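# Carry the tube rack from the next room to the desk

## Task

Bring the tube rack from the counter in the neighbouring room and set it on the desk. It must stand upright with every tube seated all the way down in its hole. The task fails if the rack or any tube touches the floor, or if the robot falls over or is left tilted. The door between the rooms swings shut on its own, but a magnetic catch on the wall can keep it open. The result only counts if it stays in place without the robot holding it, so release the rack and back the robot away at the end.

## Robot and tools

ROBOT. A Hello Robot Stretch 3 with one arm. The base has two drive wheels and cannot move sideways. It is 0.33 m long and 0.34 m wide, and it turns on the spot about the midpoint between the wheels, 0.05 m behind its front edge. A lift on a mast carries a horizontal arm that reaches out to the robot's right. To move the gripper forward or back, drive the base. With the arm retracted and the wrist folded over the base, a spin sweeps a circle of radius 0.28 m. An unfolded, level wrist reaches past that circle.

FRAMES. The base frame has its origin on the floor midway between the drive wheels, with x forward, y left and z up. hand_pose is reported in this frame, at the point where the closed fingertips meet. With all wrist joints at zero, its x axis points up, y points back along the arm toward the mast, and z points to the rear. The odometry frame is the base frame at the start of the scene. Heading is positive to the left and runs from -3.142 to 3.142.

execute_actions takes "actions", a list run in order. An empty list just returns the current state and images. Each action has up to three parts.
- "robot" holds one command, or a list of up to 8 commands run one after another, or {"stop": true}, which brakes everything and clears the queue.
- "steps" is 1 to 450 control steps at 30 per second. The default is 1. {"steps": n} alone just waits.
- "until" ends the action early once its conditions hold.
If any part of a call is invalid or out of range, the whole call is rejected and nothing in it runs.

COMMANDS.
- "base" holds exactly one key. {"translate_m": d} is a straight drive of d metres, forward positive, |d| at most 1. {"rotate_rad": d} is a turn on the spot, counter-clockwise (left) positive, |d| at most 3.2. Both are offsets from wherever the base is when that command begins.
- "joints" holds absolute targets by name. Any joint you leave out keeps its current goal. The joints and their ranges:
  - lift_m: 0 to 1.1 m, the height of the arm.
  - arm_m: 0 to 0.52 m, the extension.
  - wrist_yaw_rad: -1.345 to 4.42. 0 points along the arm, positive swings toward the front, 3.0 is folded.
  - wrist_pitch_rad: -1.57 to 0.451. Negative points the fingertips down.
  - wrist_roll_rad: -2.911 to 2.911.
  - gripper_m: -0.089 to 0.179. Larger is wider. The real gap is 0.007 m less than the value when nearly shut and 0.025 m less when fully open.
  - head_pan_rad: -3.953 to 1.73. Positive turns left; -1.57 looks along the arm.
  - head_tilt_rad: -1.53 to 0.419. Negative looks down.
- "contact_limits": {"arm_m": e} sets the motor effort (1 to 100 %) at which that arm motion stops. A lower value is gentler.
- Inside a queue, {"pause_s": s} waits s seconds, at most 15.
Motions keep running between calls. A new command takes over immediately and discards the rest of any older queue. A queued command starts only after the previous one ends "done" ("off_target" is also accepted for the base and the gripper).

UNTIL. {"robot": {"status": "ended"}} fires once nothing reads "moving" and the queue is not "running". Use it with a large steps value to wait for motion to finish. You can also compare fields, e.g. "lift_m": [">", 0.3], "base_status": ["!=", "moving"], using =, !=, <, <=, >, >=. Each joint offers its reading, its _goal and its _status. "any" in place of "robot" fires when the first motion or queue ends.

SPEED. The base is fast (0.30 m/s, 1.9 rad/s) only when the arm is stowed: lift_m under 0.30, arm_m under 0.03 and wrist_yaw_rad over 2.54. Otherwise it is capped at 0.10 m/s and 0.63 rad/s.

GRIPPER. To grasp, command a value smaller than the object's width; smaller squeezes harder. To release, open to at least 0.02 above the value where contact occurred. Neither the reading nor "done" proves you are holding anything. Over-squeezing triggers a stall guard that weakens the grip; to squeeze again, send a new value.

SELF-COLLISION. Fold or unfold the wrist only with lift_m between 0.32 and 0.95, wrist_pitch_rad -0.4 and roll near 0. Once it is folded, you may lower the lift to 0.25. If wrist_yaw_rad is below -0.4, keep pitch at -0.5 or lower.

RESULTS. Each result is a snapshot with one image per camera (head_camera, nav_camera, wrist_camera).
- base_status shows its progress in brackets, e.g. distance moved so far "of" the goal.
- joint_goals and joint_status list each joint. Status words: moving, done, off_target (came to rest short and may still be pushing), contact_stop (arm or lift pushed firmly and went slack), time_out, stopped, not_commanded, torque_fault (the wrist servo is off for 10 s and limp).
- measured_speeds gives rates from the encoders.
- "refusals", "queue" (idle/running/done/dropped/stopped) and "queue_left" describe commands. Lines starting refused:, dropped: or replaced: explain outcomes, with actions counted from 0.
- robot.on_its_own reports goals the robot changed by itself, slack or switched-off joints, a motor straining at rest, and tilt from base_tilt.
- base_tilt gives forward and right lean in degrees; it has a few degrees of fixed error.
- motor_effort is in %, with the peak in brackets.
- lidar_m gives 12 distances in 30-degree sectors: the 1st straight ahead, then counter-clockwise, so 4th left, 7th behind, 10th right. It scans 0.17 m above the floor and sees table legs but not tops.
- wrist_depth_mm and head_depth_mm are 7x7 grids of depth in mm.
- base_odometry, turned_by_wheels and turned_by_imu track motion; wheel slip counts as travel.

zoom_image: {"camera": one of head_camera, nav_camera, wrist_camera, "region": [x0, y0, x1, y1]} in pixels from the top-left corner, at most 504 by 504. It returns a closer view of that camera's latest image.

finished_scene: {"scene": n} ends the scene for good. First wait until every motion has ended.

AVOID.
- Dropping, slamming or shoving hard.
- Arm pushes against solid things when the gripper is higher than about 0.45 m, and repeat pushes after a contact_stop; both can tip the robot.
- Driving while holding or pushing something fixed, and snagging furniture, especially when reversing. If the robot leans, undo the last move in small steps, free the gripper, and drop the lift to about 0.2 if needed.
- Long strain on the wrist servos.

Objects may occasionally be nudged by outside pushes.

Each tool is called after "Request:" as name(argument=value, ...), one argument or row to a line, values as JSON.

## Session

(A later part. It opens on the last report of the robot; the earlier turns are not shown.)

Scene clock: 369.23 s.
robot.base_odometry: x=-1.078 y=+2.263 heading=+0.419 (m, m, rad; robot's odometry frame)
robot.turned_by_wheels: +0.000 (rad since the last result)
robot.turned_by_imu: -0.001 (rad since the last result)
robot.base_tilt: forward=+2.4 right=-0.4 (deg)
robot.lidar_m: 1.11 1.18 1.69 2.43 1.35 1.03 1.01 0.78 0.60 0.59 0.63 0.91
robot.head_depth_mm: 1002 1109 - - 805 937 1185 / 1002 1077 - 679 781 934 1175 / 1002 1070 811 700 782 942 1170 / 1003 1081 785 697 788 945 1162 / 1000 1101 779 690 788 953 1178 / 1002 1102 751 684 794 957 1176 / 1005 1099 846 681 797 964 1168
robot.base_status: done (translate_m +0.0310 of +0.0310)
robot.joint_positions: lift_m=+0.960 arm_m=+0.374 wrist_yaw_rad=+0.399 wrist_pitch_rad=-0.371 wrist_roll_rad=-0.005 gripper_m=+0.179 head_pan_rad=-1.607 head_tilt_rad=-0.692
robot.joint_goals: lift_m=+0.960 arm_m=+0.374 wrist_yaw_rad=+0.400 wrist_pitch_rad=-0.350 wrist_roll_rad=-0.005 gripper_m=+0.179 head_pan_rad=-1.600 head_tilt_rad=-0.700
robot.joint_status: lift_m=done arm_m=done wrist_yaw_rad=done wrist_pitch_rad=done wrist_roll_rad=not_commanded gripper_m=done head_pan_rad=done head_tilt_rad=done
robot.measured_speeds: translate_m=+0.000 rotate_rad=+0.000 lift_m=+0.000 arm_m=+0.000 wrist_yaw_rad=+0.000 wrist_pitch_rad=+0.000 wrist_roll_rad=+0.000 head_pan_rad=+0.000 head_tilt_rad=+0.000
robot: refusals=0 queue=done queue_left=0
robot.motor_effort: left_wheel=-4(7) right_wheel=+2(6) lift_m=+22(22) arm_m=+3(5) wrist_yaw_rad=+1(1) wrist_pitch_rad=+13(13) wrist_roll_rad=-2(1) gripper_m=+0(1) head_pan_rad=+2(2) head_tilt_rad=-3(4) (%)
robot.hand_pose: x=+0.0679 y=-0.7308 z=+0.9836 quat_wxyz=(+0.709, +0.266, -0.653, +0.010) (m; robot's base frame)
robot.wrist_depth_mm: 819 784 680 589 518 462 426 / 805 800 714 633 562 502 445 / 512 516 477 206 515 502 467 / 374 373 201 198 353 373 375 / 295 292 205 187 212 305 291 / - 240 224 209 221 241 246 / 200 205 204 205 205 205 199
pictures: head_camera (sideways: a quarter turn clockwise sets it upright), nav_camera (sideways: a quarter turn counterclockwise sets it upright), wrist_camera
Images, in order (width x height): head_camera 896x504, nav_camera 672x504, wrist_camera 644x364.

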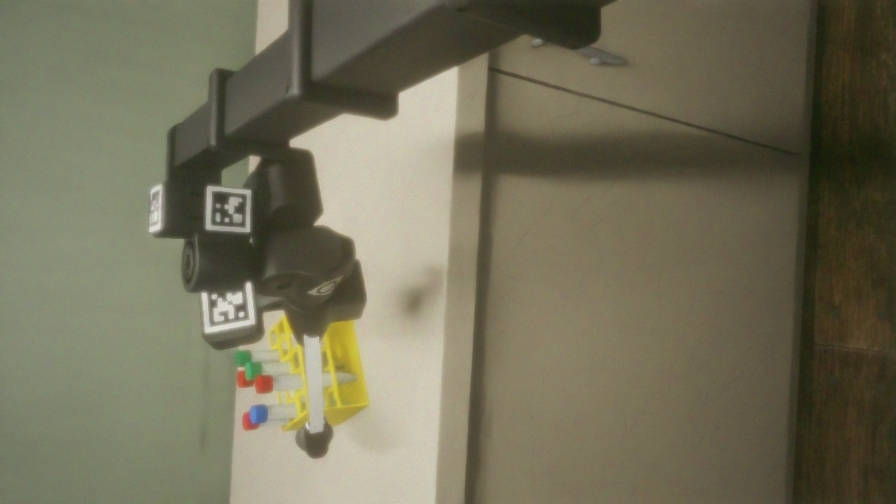

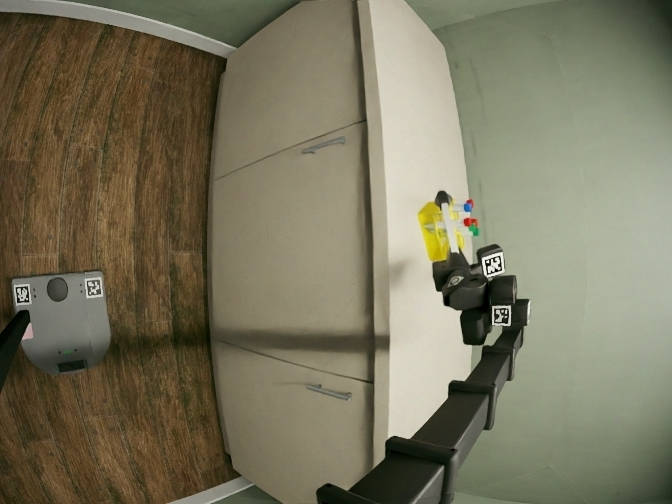

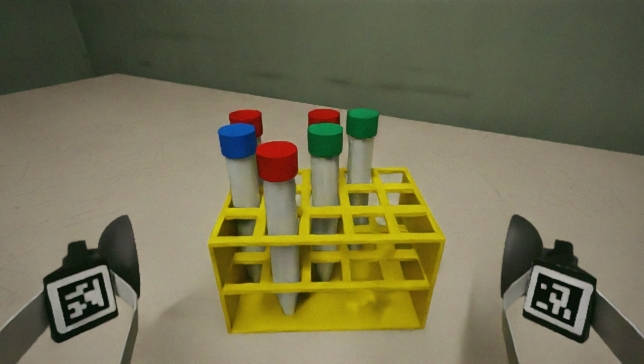

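Request:
execute_actions(
  actions=[
    {"robot":[{"joints":{"lift_m":0.915}},{"base":{"translate_m":0.025},"joints":{"arm_m":0.434}}],"steps":300,"until":{"robot":{"status":"ended"}}},
  ],
)

Scene clock: 377.70 s.
robot.base_odometry: x=-1.055 y=+2.274 heading=+0.419 (m, m, rad; robot's odometry frame)
robot.turned_by_wheels: +0.000 (rad since the last result)
robot.turned_by_imu: -0.002 (rad since the last result)
robot.base_tilt: forward=+2.4 right=-0.4 (deg)
robot.lidar_m: 1.09 1.15 1.65 2.43 1.39 1.06 1.03 0.77 0.60 0.59 0.63 0.91
robot.head_depth_mm: 1003 1118 965 - - 969 1181 / 1003 1119 - - 784 940 1181 / 1000 1081 805 703 788 945 1170 / 1004 1096 - 699 791 947 1166 / 1004 1101 769 692 795 960 1183 / 1007 1102 770 686 798 960 1176 / 1012 1101 851 700 798 966 1172
robot.base_status: done (translate_m +0.0250 of +0.0250)
robot.joint_positions: lift_m=+0.915 arm_m=+0.434 wrist_yaw_rad=+0.399 wrist_pitch_rad=-0.371 wrist_roll_rad=-0.005 gripper_m=+0.179 head_pan_rad=-1.607 head_tilt_rad=-0.692
robot.joint_goals: lift_m=+0.915 arm_m=+0.434 wrist_yaw_rad=+0.400 wrist_pitch_rad=-0.350 wrist_roll_rad=-0.005 gripper_m=+0.179 head_pan_rad=-1.600 head_tilt_rad=-0.700
robot.joint_status: lift_m=done arm_m=done wrist_yaw_rad=done wrist_pitch_rad=done wrist_roll_rad=not_commanded gripper_m=done head_pan_rad=done head_tilt_rad=done
robot.measured_speeds: translate_m=+0.000 rotate_rad=+0.000 lift_m=+0.000 arm_m=+0.000 wrist_yaw_rad=+0.000 wrist_pitch_rad=+0.000 wrist_roll_rad=+0.000 head_pan_rad=+0.000 head_tilt_rad=+0.000
robot: refusals=0 queue=done queue_left=0
robot.motor_effort: left_wheel=-4(6) right_wheel=+2(6) lift_m=+22(22) arm_m=+3(5) wrist_yaw_rad=+1(1) wrist_pitch_rad=+13(13) wrist_roll_rad=-1(1) gripper_m=+1(0) head_pan_rad=+3(3) head_tilt_rad=-2(2) (%)
robot.hand_pose: x=+0.0679 y=-0.7907 z=+0.9386 quat_wxyz=(+0.709, +0.266, -0.653, +0.010) (m; robot's base frame)
robot.wrist_depth_mm: 784 712 611 531 469 421 381 / 636 557 102 112 483 446 403 / 388 368 87 147 341 391 388 / 285 285 97 127 145 283 285 / 224 118 101 115 148 119 221 / - 109 134 142 151 124 187 / 152 147 143 144 148 147 151
pictures: head_camera (sideways: a quarter turn clockwise sets it upright), nav_camera (sideways: a quarter turn counterclockwise sets it upright), wrist_camera
Images, in order (width x height): head_camera 896x504, nav_camera 672x504, wrist_camera 644x364.

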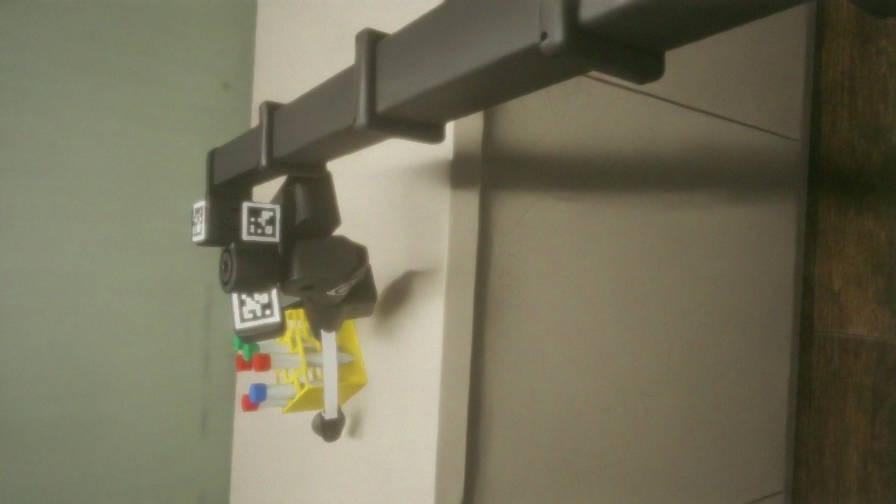

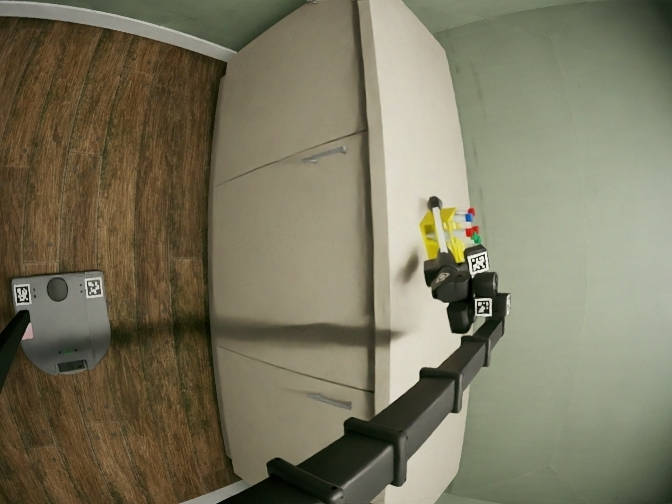

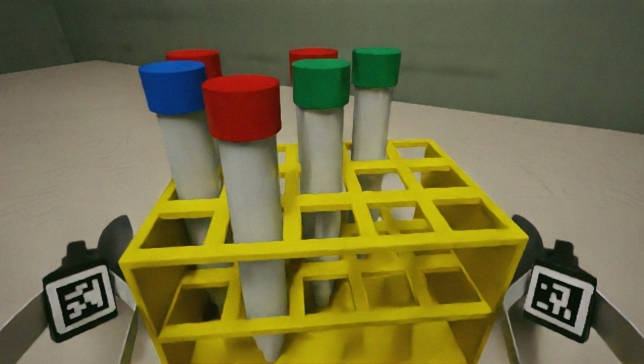

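Request:
execute_actions(
  actions=[
    {"robot":[{"base":{"translate_m":0.005},"joints":{"arm_m":0.446,"lift_m":0.905}},{"joints":{"gripper_m":0.10}}],"steps":300,"until":{"robot":{"status":"ended"}}},
  ],
)

Scene clock: 382.13 s.
robot.base_odometry: x=-1.050 y=+2.276 heading=+0.419 (m, m, rad; robot's odometry frame)
robot.turned_by_wheels: +0.000 (rad since the last result)
robot.turned_by_imu: -0.001 (rad since the last result)
robot.base_tilt: forward=+2.5 right=-0.4 (deg)
robot.lidar_m: 1.09 1.15 1.65 2.43 1.39 1.06 1.04 0.77 0.60 0.59 0.63 0.91
robot.head_depth_mm: 1006 1114 922 719 - 990 1184 / 1004 1116 1022 - 796 946 1172 / 1005 1101 806 703 787 949 1168 / 1009 1099 - 696 789 954 1167 / 1007 1101 770 690 796 957 1180 / 1006 1106 772 684 796 964 1179 / 1004 1103 853 697 798 966 1167
robot.base_status: done (translate_m +0.0050 of +0.0050)
robot.joint_positions: lift_m=+0.905 arm_m=+0.446 wrist_yaw_rad=+0.400 wrist_pitch_rad=-0.368 wrist_roll_rad=-0.007 gripper_m=+0.101 head_pan_rad=-1.607 head_tilt_rad=-0.692
robot.joint_goals: lift_m=+0.905 arm_m=+0.446 wrist_yaw_rad=+0.400 wrist_pitch_rad=-0.350 wrist_roll_rad=-0.007 gripper_m=+0.100 head_pan_rad=-1.600 head_tilt_rad=-0.700
robot.joint_status: lift_m=done arm_m=done wrist_yaw_rad=done wrist_pitch_rad=done wrist_roll_rad=not_commanded gripper_m=done head_pan_rad=done head_tilt_rad=done
robot.measured_speeds: translate_m=+0.000 rotate_rad=+0.000 lift_m=+0.000 arm_m=+0.000 wrist_yaw_rad=+0.000 wrist_pitch_rad=+0.000 wrist_roll_rad=+0.000 head_pan_rad=+0.000 head_tilt_rad=+0.000
robot: refusals=0 queue=done queue_left=0
robot.motor_effort: left_wheel=-3(5) right_wheel=+2(7) lift_m=+22(22) arm_m=+3(2) wrist_yaw_rad=+0(0) wrist_pitch_rad=+12(13) wrist_roll_rad=+0(2) gripper_m=-22(98) head_pan_rad=+3(2) head_tilt_rad=-3(4) (%)
robot.hand_pose: x=+0.0681 y=-0.8030 z=+0.9292 quat_wxyz=(+0.710, +0.265, -0.653, +0.012) (m; robot's base frame)
robot.wrist_depth_mm: 767 694 577 134 451 413 375 / 591 472 81 110 479 437 396 / 367 343 107 121 173 371 369 / 268 252 110 122 124 130 267 / 208 107 105 113 146 137 210 / 178 101 129 120 157 142 171 / - 142 134 138 142 144 144
pictures: head_camera (sideways: a quarter turn clockwise sets it upright), nav_camera (sideways: a quarter turn counterclockwise sets it upright), wrist_camera
Images, in order (width x height): head_camera 896x504, nav_camera 672x504, wrist_camera 644x364.

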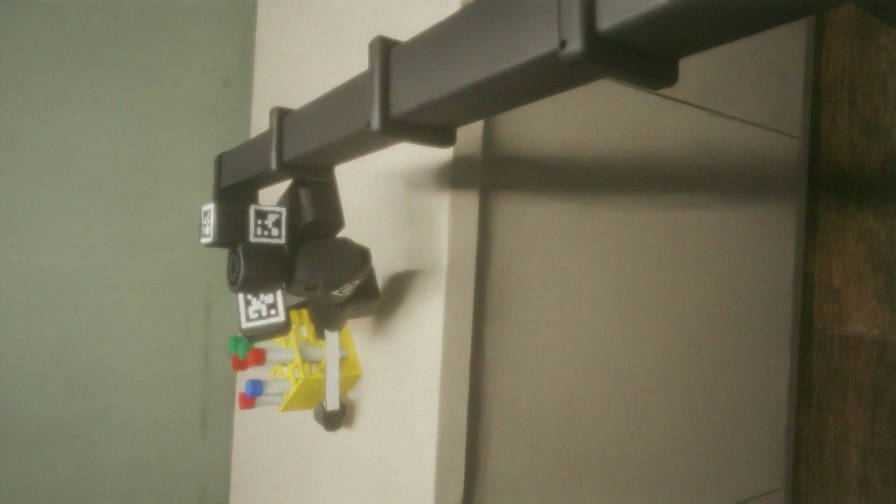

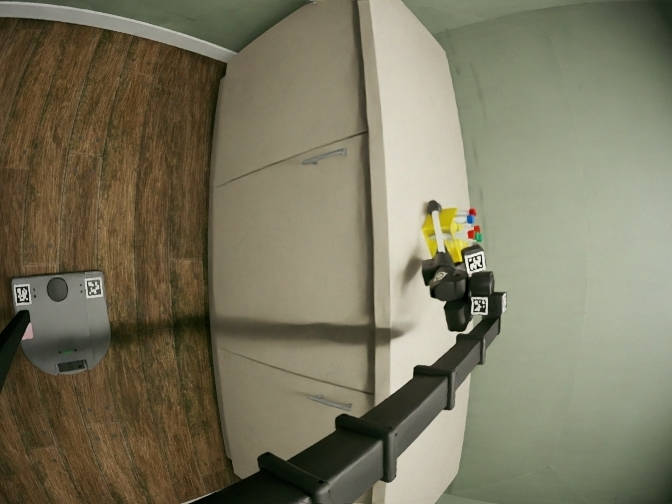

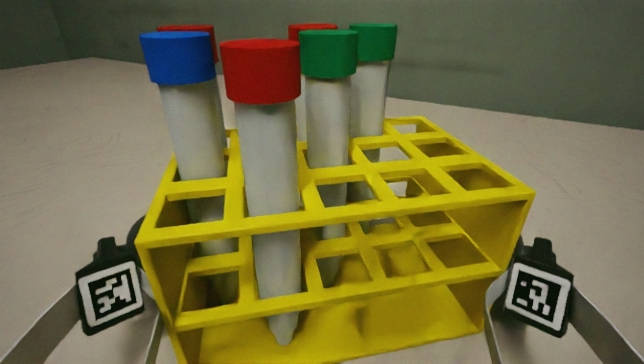

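Request:
execute_actions(
  actions=[
    {"robot":[{"joints":{"gripper_m":0.075}},{"joints":{"lift_m":0.94}}],"steps":300,"until":{"robot":{"status":"ended"}}},
    {"steps":20},
  ],
)

Scene clock: 388.37 s.
robot.base_odometry: x=-1.050 y=+2.276 heading=+0.419 (m, m, rad; robot's odometry frame)
robot.turned_by_wheels: +0.000 (rad since the last result)
robot.turned_by_imu: -0.002 (rad since the last result)
robot.base_tilt: forward=+2.5 right=-0.6 (deg)
robot.lidar_m: 1.09 1.15 1.65 2.43 1.39 1.06 1.04 0.78 0.60 0.59 0.63 0.91
robot.head_depth_mm: 1005 1115 1024 - - 940 1183 / 1006 1098 - 680 782 943 1181 / 1005 1081 842 700 789 946 1174 / 1004 1089 801 696 790 952 1162 / 1006 1101 786 692 792 956 1188 / 1007 1102 766 684 794 963 1176 / 1004 1105 853 699 800 970 1170
robot.base_status: done (translate_m +0.0050 of +0.0050)
robot.joint_positions: lift_m=+0.940 arm_m=+0.446 wrist_yaw_rad=+0.400 wrist_pitch_rad=-0.376 wrist_roll_rad=-0.008 gripper_m=+0.083 head_pan_rad=-1.607 head_tilt_rad=-0.692
robot.joint_goals: lift_m=+0.940 arm_m=+0.446 wrist_yaw_rad=+0.400 wrist_pitch_rad=-0.350 wrist_roll_rad=-0.008 gripper_m=+0.081 head_pan_rad=-1.600 head_tilt_rad=-0.700
robot.joint_status: lift_m=done arm_m=done wrist_yaw_rad=done wrist_pitch_rad=done wrist_roll_rad=not_commanded gripper_m=done head_pan_rad=done head_tilt_rad=done
robot.measured_speeds: translate_m=+0.000 rotate_rad=+0.000 lift_m=+0.000 arm_m=+0.000 wrist_yaw_rad=+0.000 wrist_pitch_rad=+0.000 wrist_roll_rad=+0.000 head_pan_rad=+0.000 head_tilt_rad=+0.000
robot: refusals=0 queue=done queue_left=0
robot.on_its_own: gripper_m is held at +0.081, not at your +0.075, by its stall guard, which is still easing
robot.motor_effort: left_wheel=-3(4) right_wheel=+2(2) lift_m=+32(32) arm_m=+3(3) wrist_yaw_rad=-1(0) wrist_pitch_rad=+16(16) wrist_roll_rad=+0(0) gripper_m=-28(99) head_pan_rad=+3(3) head_tilt_rad=-3(3) (%)
robot.hand_pose: x=+0.0678 y=-0.8022 z=+0.9621 quat_wxyz=(+0.710, +0.267, -0.652, +0.009) (m; robot's base frame)
robot.wrist_depth_mm: 778 705 600 520 458 417 375 / 728 717 132 533 495 437 396 / 447 446 132 150 448 443 413 / 331 330 133 148 174 311 328 / 258 247 136 153 174 197 261 / 216 110 137 124 172 142 214 / 179 176 143 145 147 171 179
pictures: head_camera (sideways: a quarter turn clockwise sets it upright), nav_camera (sideways: a quarter turn counterclockwise sets it upright), wrist_camera
Images, in order (width x height): head_camera 896x504, nav_camera 672x504, wrist_camera 644x364.

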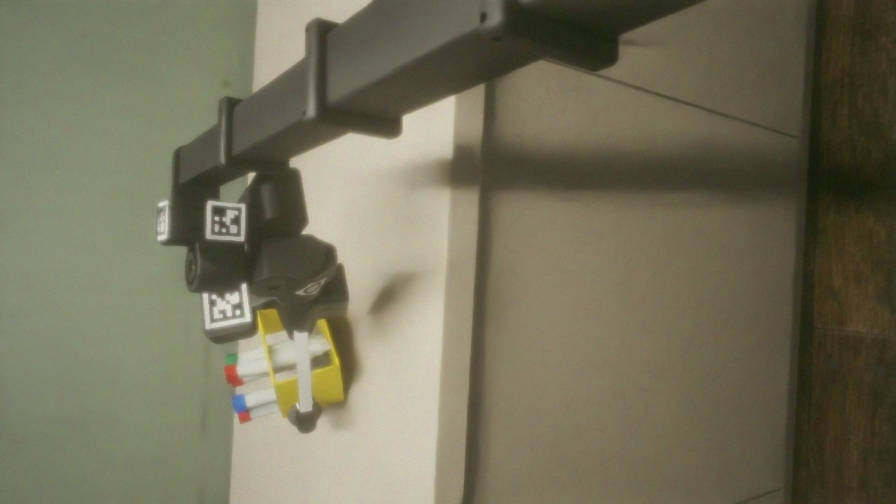

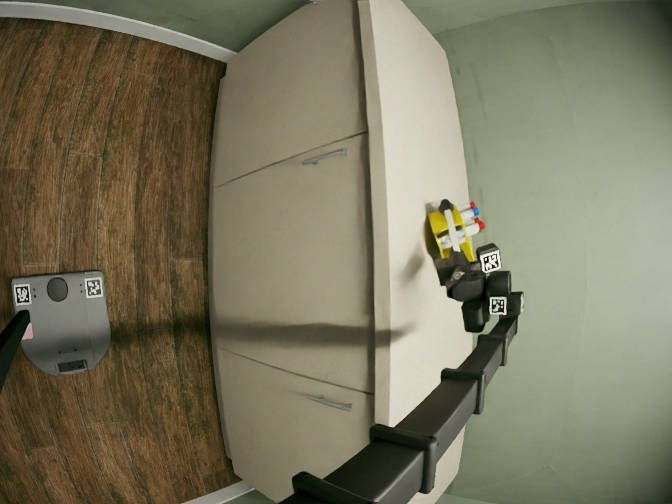

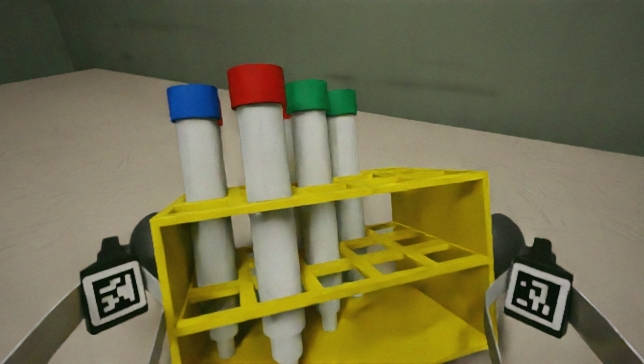

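Request:
execute_actions(
  actions=[
    {"robot":[{"joints":{"lift_m":0.905}},{"joints":{"gripper_m":0.179}},{"base":{"translate_m":0.011},"joints":{"arm_m":0.472}}],"steps":300,"until":{"robot":{"status":"ended"}}},
  ],
)

Scene clock: 395.53 s.
robot.base_odometry: x=-1.040 y=+2.280 heading=+0.419 (m, m, rad; robot's odometry frame)
robot.turned_by_wheels: +0.000 (rad since the last result)
robot.turned_by_imu: -0.002 (rad since the last result)
robot.base_tilt: forward=+2.4 right=-0.4 (deg)
robot.lidar_m: 1.07 1.13 1.62 2.43 1.40 1.07 1.05 0.78 0.60 0.59 0.63 0.91
robot.head_depth_mm: 1002 1117 919 719 - 985 1187 / 998 1119 1013 - 783 946 1171 / 1005 1096 805 702 791 945 1170 / 1007 1104 767 697 791 956 1191 / 1006 1098 781 688 796 956 1180 / 1007 1101 776 687 801 961 1177 / 1006 1100 853 698 801 968 1171
robot.base_status: done (translate_m +0.0110 of +0.0110)
robot.joint_positions: lift_m=+0.905 arm_m=+0.472 wrist_yaw_rad=+0.400 wrist_pitch_rad=-0.366 wrist_roll_rad=-0.009 gripper_m=+0.179 head_pan_rad=-1.607 head_tilt_rad=-0.692
robot.joint_goals: lift_m=+0.905 arm_m=+0.472 wrist_yaw_rad=+0.400 wrist_pitch_rad=-0.350 wrist_roll_rad=-0.009 gripper_m=+0.179 head_pan_rad=-1.600 head_tilt_rad=-0.700
robot.joint_status: lift_m=done arm_m=done wrist_yaw_rad=done wrist_pitch_rad=done wrist_roll_rad=not_commanded gripper_m=done head_pan_rad=done head_tilt_rad=done
robot.measured_speeds: translate_m=+0.000 rotate_rad=+0.000 lift_m=+0.000 arm_m=+0.000 wrist_yaw_rad=+0.000 wrist_pitch_rad=+0.000 wrist_roll_rad=+0.000 head_pan_rad=+0.000 head_tilt_rad=+0.000
robot: refusals=0 queue=done queue_left=0
robot.motor_effort: left_wheel=-3(7) right_wheel=+2(7) lift_m=+22(31) arm_m=+3(1) wrist_yaw_rad=+0(1) wrist_pitch_rad=+10(16) wrist_roll_rad=+1(1) gripper_m=+0(84) head_pan_rad=+3(2) head_tilt_rad=-3(3) (%)
robot.hand_pose: x=+0.0682 y=-0.8292 z=+0.9297 quat_wxyz=(+0.710, +0.264, -0.652, +0.013) (m; robot's base frame)
robot.wrist_depth_mm: 764 629 565 464 436 393 355 / 594 78 62 92 458 414 380 / 365 87 69 103 345 371 373 / 266 96 76 110 123 134 270 / 208 95 86 87 99 117 210 / - 74 80 124 149 126 176 / 142 96 105 105 139 142 142
pictures: head_camera (sideways: a quarter turn clockwise sets it upright), nav_camera (sideways: a quarter turn counterclockwise sets it upright), wrist_camera
Images, in order (width x height): head_camera 896x504, nav_camera 672x504, wrist_camera 644x364.

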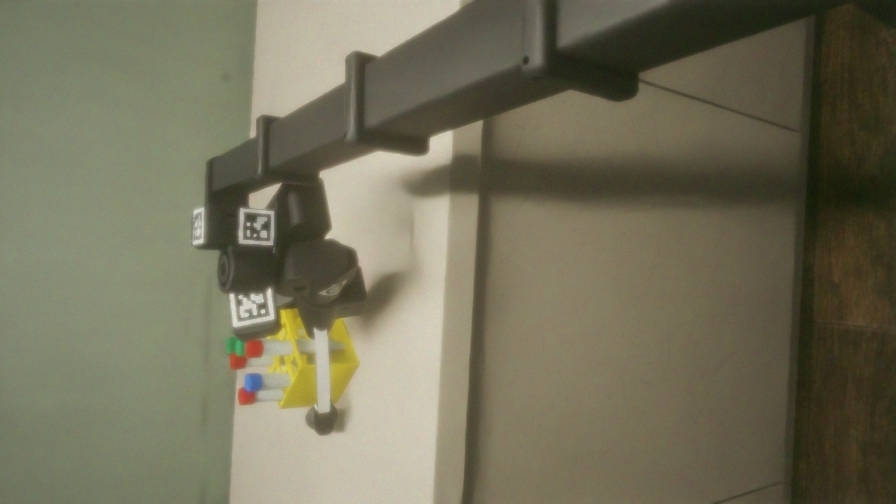

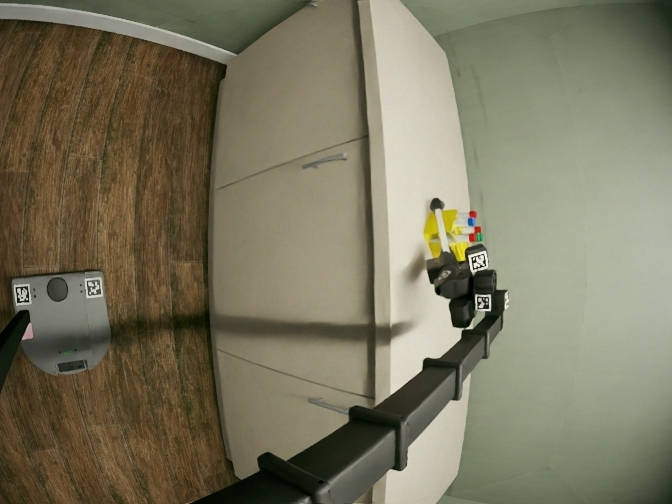

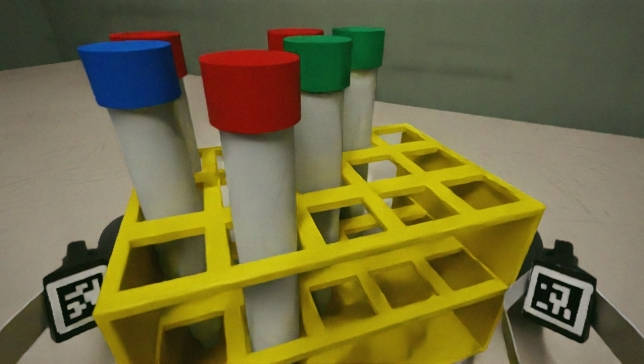

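Request:
execute_actions(
  actions=[
    {"robot":[{"joints":{"gripper_m":0.085}},{"pause_s":0.5},{"joints":{"lift_m":0.94}}],"steps":300,"until":{"robot":{"status":"ended"}}},
    {"steps":20},
  ],
)

Scene clock: 400.50 s.
robot.base_odometry: x=-1.040 y=+2.280 heading=+0.419 (m, m, rad; robot's odometry frame)
robot.turned_by_wheels: +0.000 (rad since the last result)
robot.turned_by_imu: -0.001 (rad since the last result)
robot.base_tilt: forward=+2.3 right=-0.5 (deg)
robot.lidar_m: 1.07 1.14 1.63 2.42 1.40 1.07 1.05 0.78 0.60 0.59 0.63 0.91
robot.head_depth_mm: 1001 1120 1028 - - 940 1179 / 1002 1104 - 701 788 944 1174 / 1003 1084 848 704 786 949 1168 / 1006 1079 804 698 792 955 1188 / 1005 1093 791 692 794 954 1172 / 1009 1083 778 685 798 962 1180 / 1004 1104 853 699 804 964 1172
robot.base_status: done (translate_m +0.0110 of +0.0110)
robot.joint_positions: lift_m=+0.940 arm_m=+0.472 wrist_yaw_rad=+0.400 wrist_pitch_rad=-0.377 wrist_roll_rad=-0.009 gripper_m=+0.095 head_pan_rad=-1.607 head_tilt_rad=-0.692
robot.joint_goals: lift_m=+0.940 arm_m=+0.472 wrist_yaw_rad=+0.400 wrist_pitch_rad=-0.350 wrist_roll_rad=-0.009 gripper_m=+0.094 head_pan_rad=-1.600 head_tilt_rad=-0.700
robot.joint_status: lift_m=done arm_m=done wrist_yaw_rad=done wrist_pitch_rad=done wrist_roll_rad=not_commanded gripper_m=done head_pan_rad=done head_tilt_rad=done
robot.measured_speeds: translate_m=+0.000 rotate_rad=+0.000 lift_m=+0.000 arm_m=+0.000 wrist_yaw_rad=+0.000 wrist_pitch_rad=+0.000 wrist_roll_rad=+0.000 head_pan_rad=+0.000 head_tilt_rad=+0.000
robot: refusals=0 queue=done queue_left=0
robot.on_its_own: gripper_m is held at +0.094, not at your +0.085, by its stall guard, which is still easing
robot.motor_effort: left_wheel=-3(3) right_wheel=+2(2) lift_m=+32(33) arm_m=+3(3) wrist_yaw_rad=-1(0) wrist_pitch_rad=+16(17) wrist_roll_rad=+1(1) gripper_m=-24(100) head_pan_rad=+3(3) head_tilt_rad=-3(3) (%)
robot.hand_pose: x=+0.0679 y=-0.8280 z=+0.9618 quat_wxyz=(+0.710, +0.268, -0.651, +0.009) (m; robot's base frame)
robot.wrist_depth_mm: 752 662 562 489 437 392 358 / 721 631 109 160 464 413 373 / 444 417 115 131 452 429 396 / 324 326 113 124 149 314 329 / 255 117 105 135 168 139 258 / 219 93 117 107 138 137 214 / 175 170 105 106 146 151 179
pictures: head_camera (sideways: a quarter turn clockwise sets it upright), nav_camera (sideways: a quarter turn counterclockwise sets it upright), wrist_camera
Images, in order (width x height): head_camera 896x504, nav_camera 672x504, wrist_camera 644x364.

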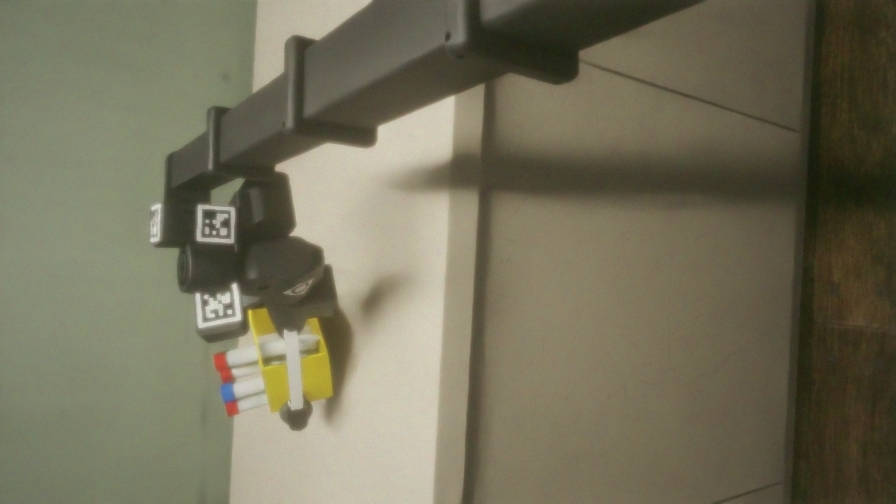

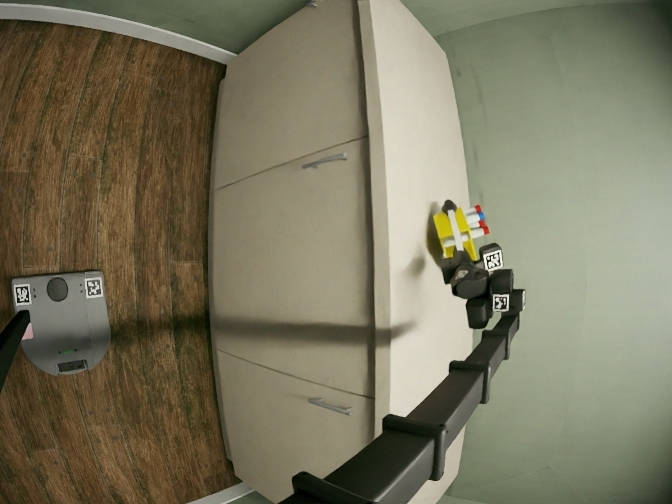

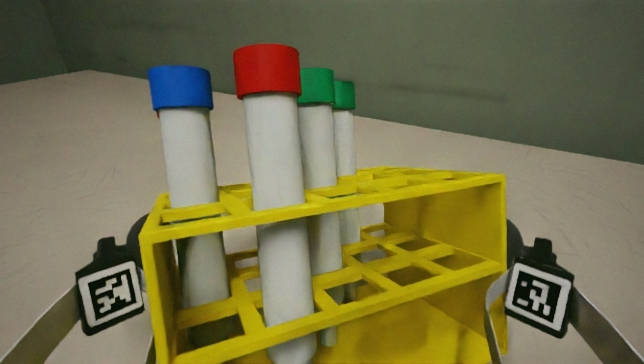

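Request:
execute_actions(
  actions=[
    {"robot":[{"joints":{"lift_m":0.905}},{"joints":{"gripper_m":0.179}},{"joints":{"lift_m":0.922}},{"base":{"translate_m":0.009},"joints":{"arm_m":0.494}}],"steps":300,"until":{"robot":{"status":"ended"}}},
  ],
)

Scene clock: 408.33 s.
robot.base_odometry: x=-1.032 y=+2.284 heading=+0.419 (m, m, rad; robot's odometry frame)
robot.turned_by_wheels: +0.000 (rad since the last result)
robot.turned_by_imu: -0.002 (rad since the last result)
robot.base_tilt: forward=+2.5 right=-0.6 (deg)
robot.lidar_m: 1.06 1.12 1.62 2.43 1.41 1.08 1.06 0.78 0.60 0.59 0.63 0.92
robot.head_depth_mm: 1002 1118 968 - - 970 1180 / 1007 1116 - 701 805 943 1173 / 1002 1083 846 704 790 951 1166 / 1006 1082 800 698 796 954 1188 / 1005 1087 785 693 796 957 1183 / 1010 1101 783 683 800 968 1172 / 1005 1109 850 699 803 972 1174
robot.base_status: done (translate_m +0.0090 of +0.0090)
robot.joint_positions: lift_m=+0.922 arm_m=+0.494 wrist_yaw_rad=+0.400 wrist_pitch_rad=-0.366 wrist_roll_rad=-0.011 gripper_m=+0.179 head_pan_rad=-1.607 head_tilt_rad=-0.692
robot.joint_goals: lift_m=+0.922 arm_m=+0.494 wrist_yaw_rad=+0.400 wrist_pitch_rad=-0.350 wrist_roll_rad=-0.011 gripper_m=+0.179 head_pan_rad=-1.600 head_tilt_rad=-0.700
robot.joint_status: lift_m=done arm_m=done wrist_yaw_rad=done wrist_pitch_rad=done wrist_roll_rad=not_commanded gripper_m=done head_pan_rad=done head_tilt_rad=done
robot.measured_speeds: translate_m=+0.000 rotate_rad=+0.000 lift_m=+0.000 arm_m=+0.000 wrist_yaw_rad=+0.000 wrist_pitch_rad=+0.000 wrist_roll_rad=+0.000 head_pan_rad=+0.000 head_tilt_rad=+0.000
robot: refusals=0 queue=done queue_left=0
robot.motor_effort: left_wheel=-3(6) right_wheel=+2(6) lift_m=+31(31) arm_m=+3(4) wrist_yaw_rad=+1(0) wrist_pitch_rad=+10(16) wrist_roll_rad=+2(2) gripper_m=+0(84) head_pan_rad=+2(3) head_tilt_rad=-3(3) (%)
robot.hand_pose: x=+0.0683 y=-0.8511 z=+0.9462 quat_wxyz=(+0.711, +0.264, -0.652, +0.013) (m; robot's base frame)
robot.wrist_depth_mm: 745 635 535 477 416 373 343 / 672 650 575 125 444 397 358 / 410 76 413 93 414 406 377 / 298 78 64 100 166 304 301 / 235 87 92 108 124 129 235 / - 92 95 89 103 130 197 / 159 100 86 86 129 155 160
pictures: head_camera (sideways: a quarter turn clockwise sets it upright), nav_camera (sideways: a quarter turn counterclockwise sets it upright), wrist_camera
Images, in order (width x height): head_camera 896x504, nav_camera 672x504, wrist_camera 644x364.

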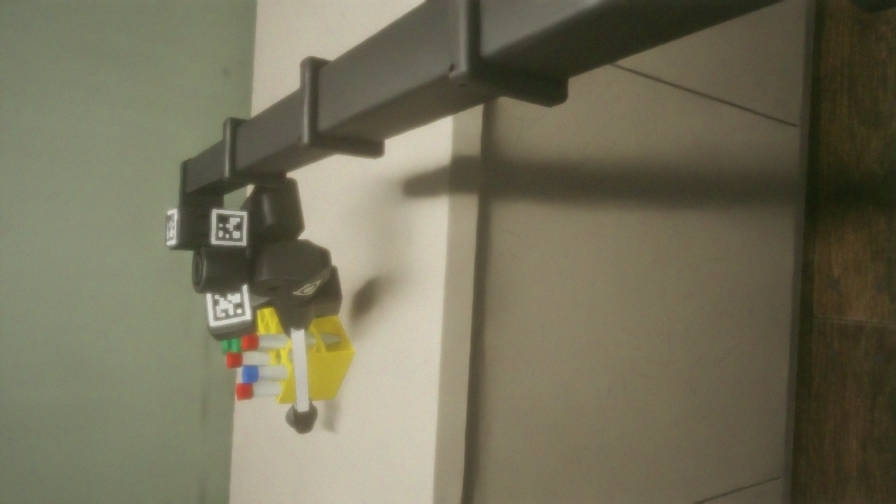

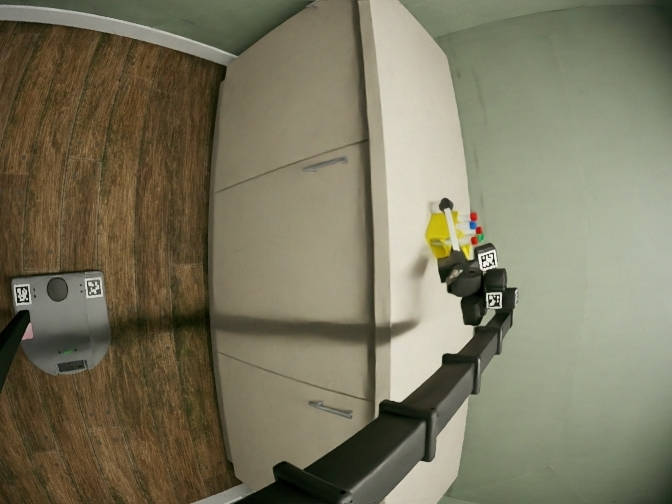

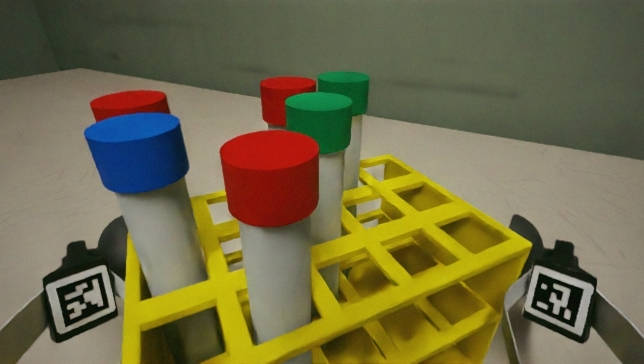

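Request:
execute_actions(
  actions=[
    {"robot":[{"joints":{"gripper_m":0.09}},{"pause_s":0.5},{"joints":{"lift_m":0.955}}],"steps":300,"until":{"robot":{"status":"ended"}}},
    {"steps":20},
  ],
)

Scene clock: 420.67 s.
robot.base_odometry: x=-1.032 y=+2.284 heading=+0.419 (m, m, rad; robot's odometry frame)
robot.turned_by_wheels: +0.000 (rad since the last result)
robot.turned_by_imu: -0.003 (rad since the last result)
robot.base_tilt: forward=+2.4 right=-0.4 (deg)
robot.lidar_m: 1.06 1.13 1.61 2.43 1.42 1.08 1.06 0.78 0.60 0.59 0.63 0.91
robot.head_depth_mm: 1000 1114 - - 800 943 1172 / 1000 1092 - 702 785 950 1178 / 1003 - 890 702 787 950 1170 / 1006 - 837 696 793 955 1184 / 1007 1076 791 692 799 960 1181 / 1001 1092 781 687 798 966 1173 / 1005 1099 850 701 802 971 1174
robot.base_status: done (translate_m +0.0090 of +0.0090)
robot.joint_positions: lift_m=+0.955 arm_m=+0.494 wrist_yaw_rad=+0.400 wrist_pitch_rad=-0.377 wrist_roll_rad=-0.011 gripper_m=+0.100 head_pan_rad=-1.607 head_tilt_rad=-0.692
robot.joint_goals: lift_m=+0.955 arm_m=+0.494 wrist_yaw_rad=+0.400 wrist_pitch_rad=-0.350 wrist_roll_rad=-0.011 gripper_m=+0.099 head_pan_rad=-1.600 head_tilt_rad=-0.700
robot.joint_status: lift_m=done arm_m=done wrist_yaw_rad=done wrist_pitch_rad=done wrist_roll_rad=not_commanded gripper_m=done head_pan_rad=done head_tilt_rad=done
robot.measured_speeds: translate_m=+0.000 rotate_rad=+0.000 lift_m=+0.000 arm_m=+0.000 wrist_yaw_rad=+0.000 wrist_pitch_rad=+0.000 wrist_roll_rad=+0.000 head_pan_rad=+0.000 head_tilt_rad=+0.000
robot: refusals=0 queue=done queue_left=0
robot.on_its_own: gripper_m is held at +0.099, not at your +0.090, by its stall guard, which is still easing
robot.motor_effort: left_wheel=-3(3) right_wheel=+2(2) lift_m=+32(33) arm_m=+3(3) wrist_yaw_rad=+0(0) wrist_pitch_rad=+17(17) wrist_roll_rad=+2(2) gripper_m=-23(99) head_pan_rad=+3(3) head_tilt_rad=-3(3) (%)
robot.hand_pose: x=+0.0679 y=-0.8500 z=+0.9768 quat_wxyz=(+0.711, +0.268, -0.650, +0.009) (m; robot's base frame)
robot.wrist_depth_mm: 741 630 545 475 421 377 342 / 757 680 589 131 443 399 359 / 486 82 455 101 466 424 380 / 351 89 91 74 161 359 358 / 278 106 107 112 130 133 283 / 239 97 99 90 156 140 234 / 191 185 105 114 154 187 194
pictures: head_camera (sideways: a quarter turn clockwise sets it upright), nav_camera (sideways: a quarter turn counterclockwise sets it upright), wrist_camera
Images, in order (width x height): head_camera 896x504, nav_camera 672x504, wrist_camera 644x364.

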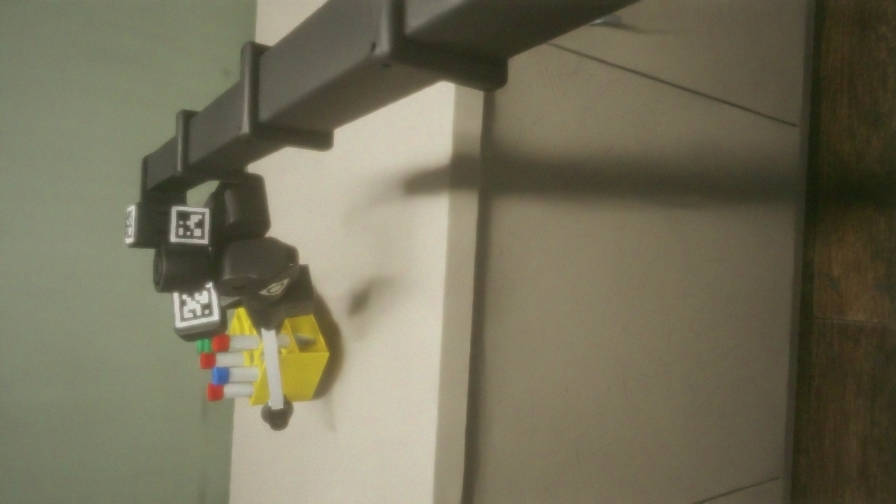

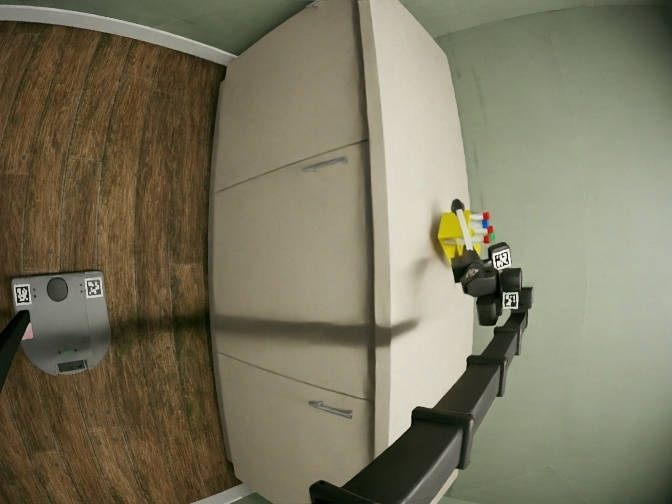

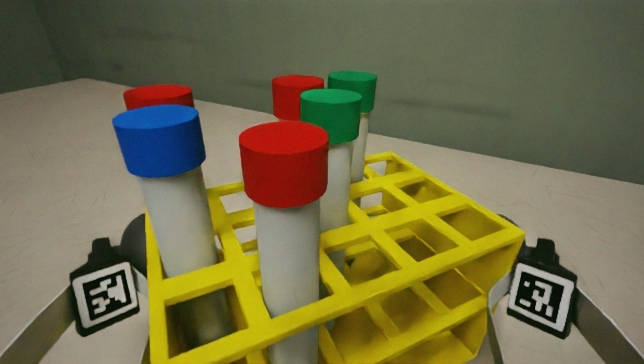

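Request:
execute_actions(
  actions=[
    {"robot":[{"joints":{"lift_m":0.99}},{"joints":{"arm_m":0.0}}],"steps":400,"until":{"robot":{"status":"ended"}}},
  ],
)

Scene clock: 427.87 s.
robot.base_odometry: x=-1.032 y=+2.284 heading=+0.419 (m, m, rad; robot's odometry frame)
robot.turned_by_wheels: +0.000 (rad since the last result)
robot.turned_by_imu: -0.002 (rad since the last result)
robot.base_tilt: forward=+2.5 right=-0.5 (deg)
robot.lidar_m: 1.07 1.13 1.62 2.43 1.42 1.08 1.06 0.78 0.60 0.59 0.63 0.92
robot.head_depth_mm: 1003 1122 945 - - - 1158 / 1005 1119 911 682 - - 1178 / 1007 1117 895 692 - - - / 1005 1121 887 695 - - 1163 / 1010 1099 872 - - - 1184 / 1007 1106 861 372 353 992 1177 / 1009 1107 854 367 338 972 1171
robot.base_status: done (translate_m +0.0090 of +0.0090)
robot.joint_positions: lift_m=+0.990 arm_m=+0.000 wrist_yaw_rad=+0.400 wrist_pitch_rad=-0.378 wrist_roll_rad=-0.010 gripper_m=+0.109 head_pan_rad=-1.607 head_tilt_rad=-0.692
robot.joint_goals: lift_m=+0.990 arm_m=+0.000 wrist_yaw_rad=+0.400 wrist_pitch_rad=-0.350 wrist_roll_rad=-0.010 gripper_m=+0.108 head_pan_rad=-1.600 head_tilt_rad=-0.700
robot.joint_status: lift_m=done arm_m=done wrist_yaw_rad=done wrist_pitch_rad=done wrist_roll_rad=not_commanded gripper_m=done head_pan_rad=done head_tilt_rad=done
robot.measured_speeds: translate_m=+0.000 rotate_rad=+0.000 lift_m=+0.000 arm_m=+0.000 wrist_yaw_rad=+0.000 wrist_pitch_rad=+0.000 wrist_roll_rad=+0.000 head_pan_rad=+0.000 head_tilt_rad=+0.000
robot: refusals=0 queue=done queue_left=0
robot.on_its_own: gripper_m is held at +0.108, not at your +0.090, by its stall guard, which is not easing now
robot.motor_effort: left_wheel=-3(3) right_wheel=+2(2) lift_m=+32(33) arm_m=-2(4) wrist_yaw_rad=+0(0) wrist_pitch_rad=+17(17) wrist_roll_rad=+2(2) gripper_m=-20(23) head_pan_rad=+3(3) head_tilt_rad=-3(3) (%)
robot.hand_pose: x=+0.0678 y=-0.3565 z=+1.0116 quat_wxyz=(+0.711, +0.268, -0.650, +0.009) (m; robot's base frame)
robot.wrist_depth_mm: 781 - - 970 852 764 689 / 820 912 922 137 844 789 741 / 776 88 89 102 586 592 591 / 851 684 96 80 171 431 431 / 912 121 106 113 130 136 339 / 919 96 99 92 154 141 314 / - - 103 113 153 409 376
pictures: head_camera (sideways: a quarter turn clockwise sets it upright), nav_camera (sideways: a quarter turn counterclockwise sets it upright), wrist_camera
Images, in order (width x height): head_camera 896x504, nav_camera 672x504, wrist_camera 644x364.

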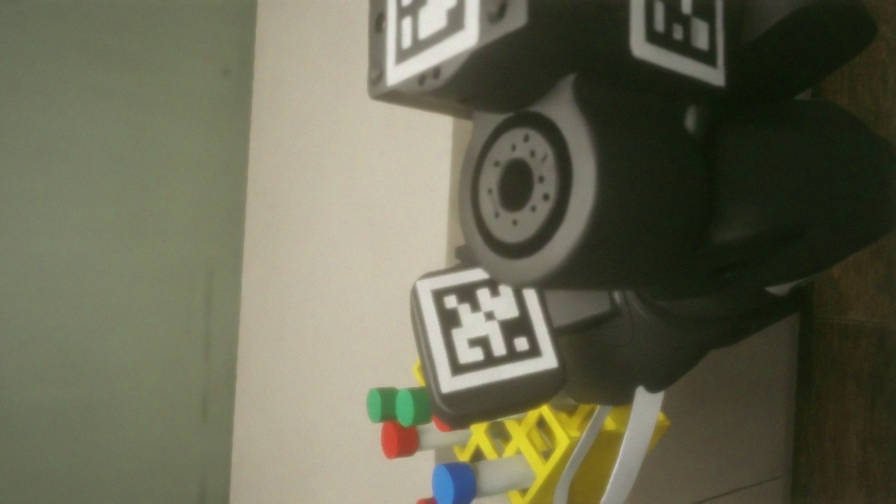

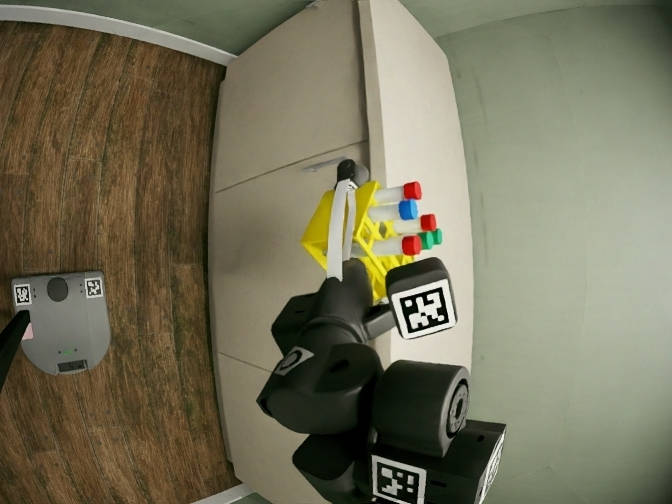

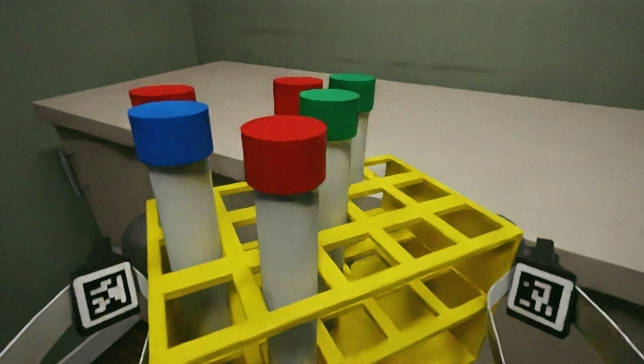

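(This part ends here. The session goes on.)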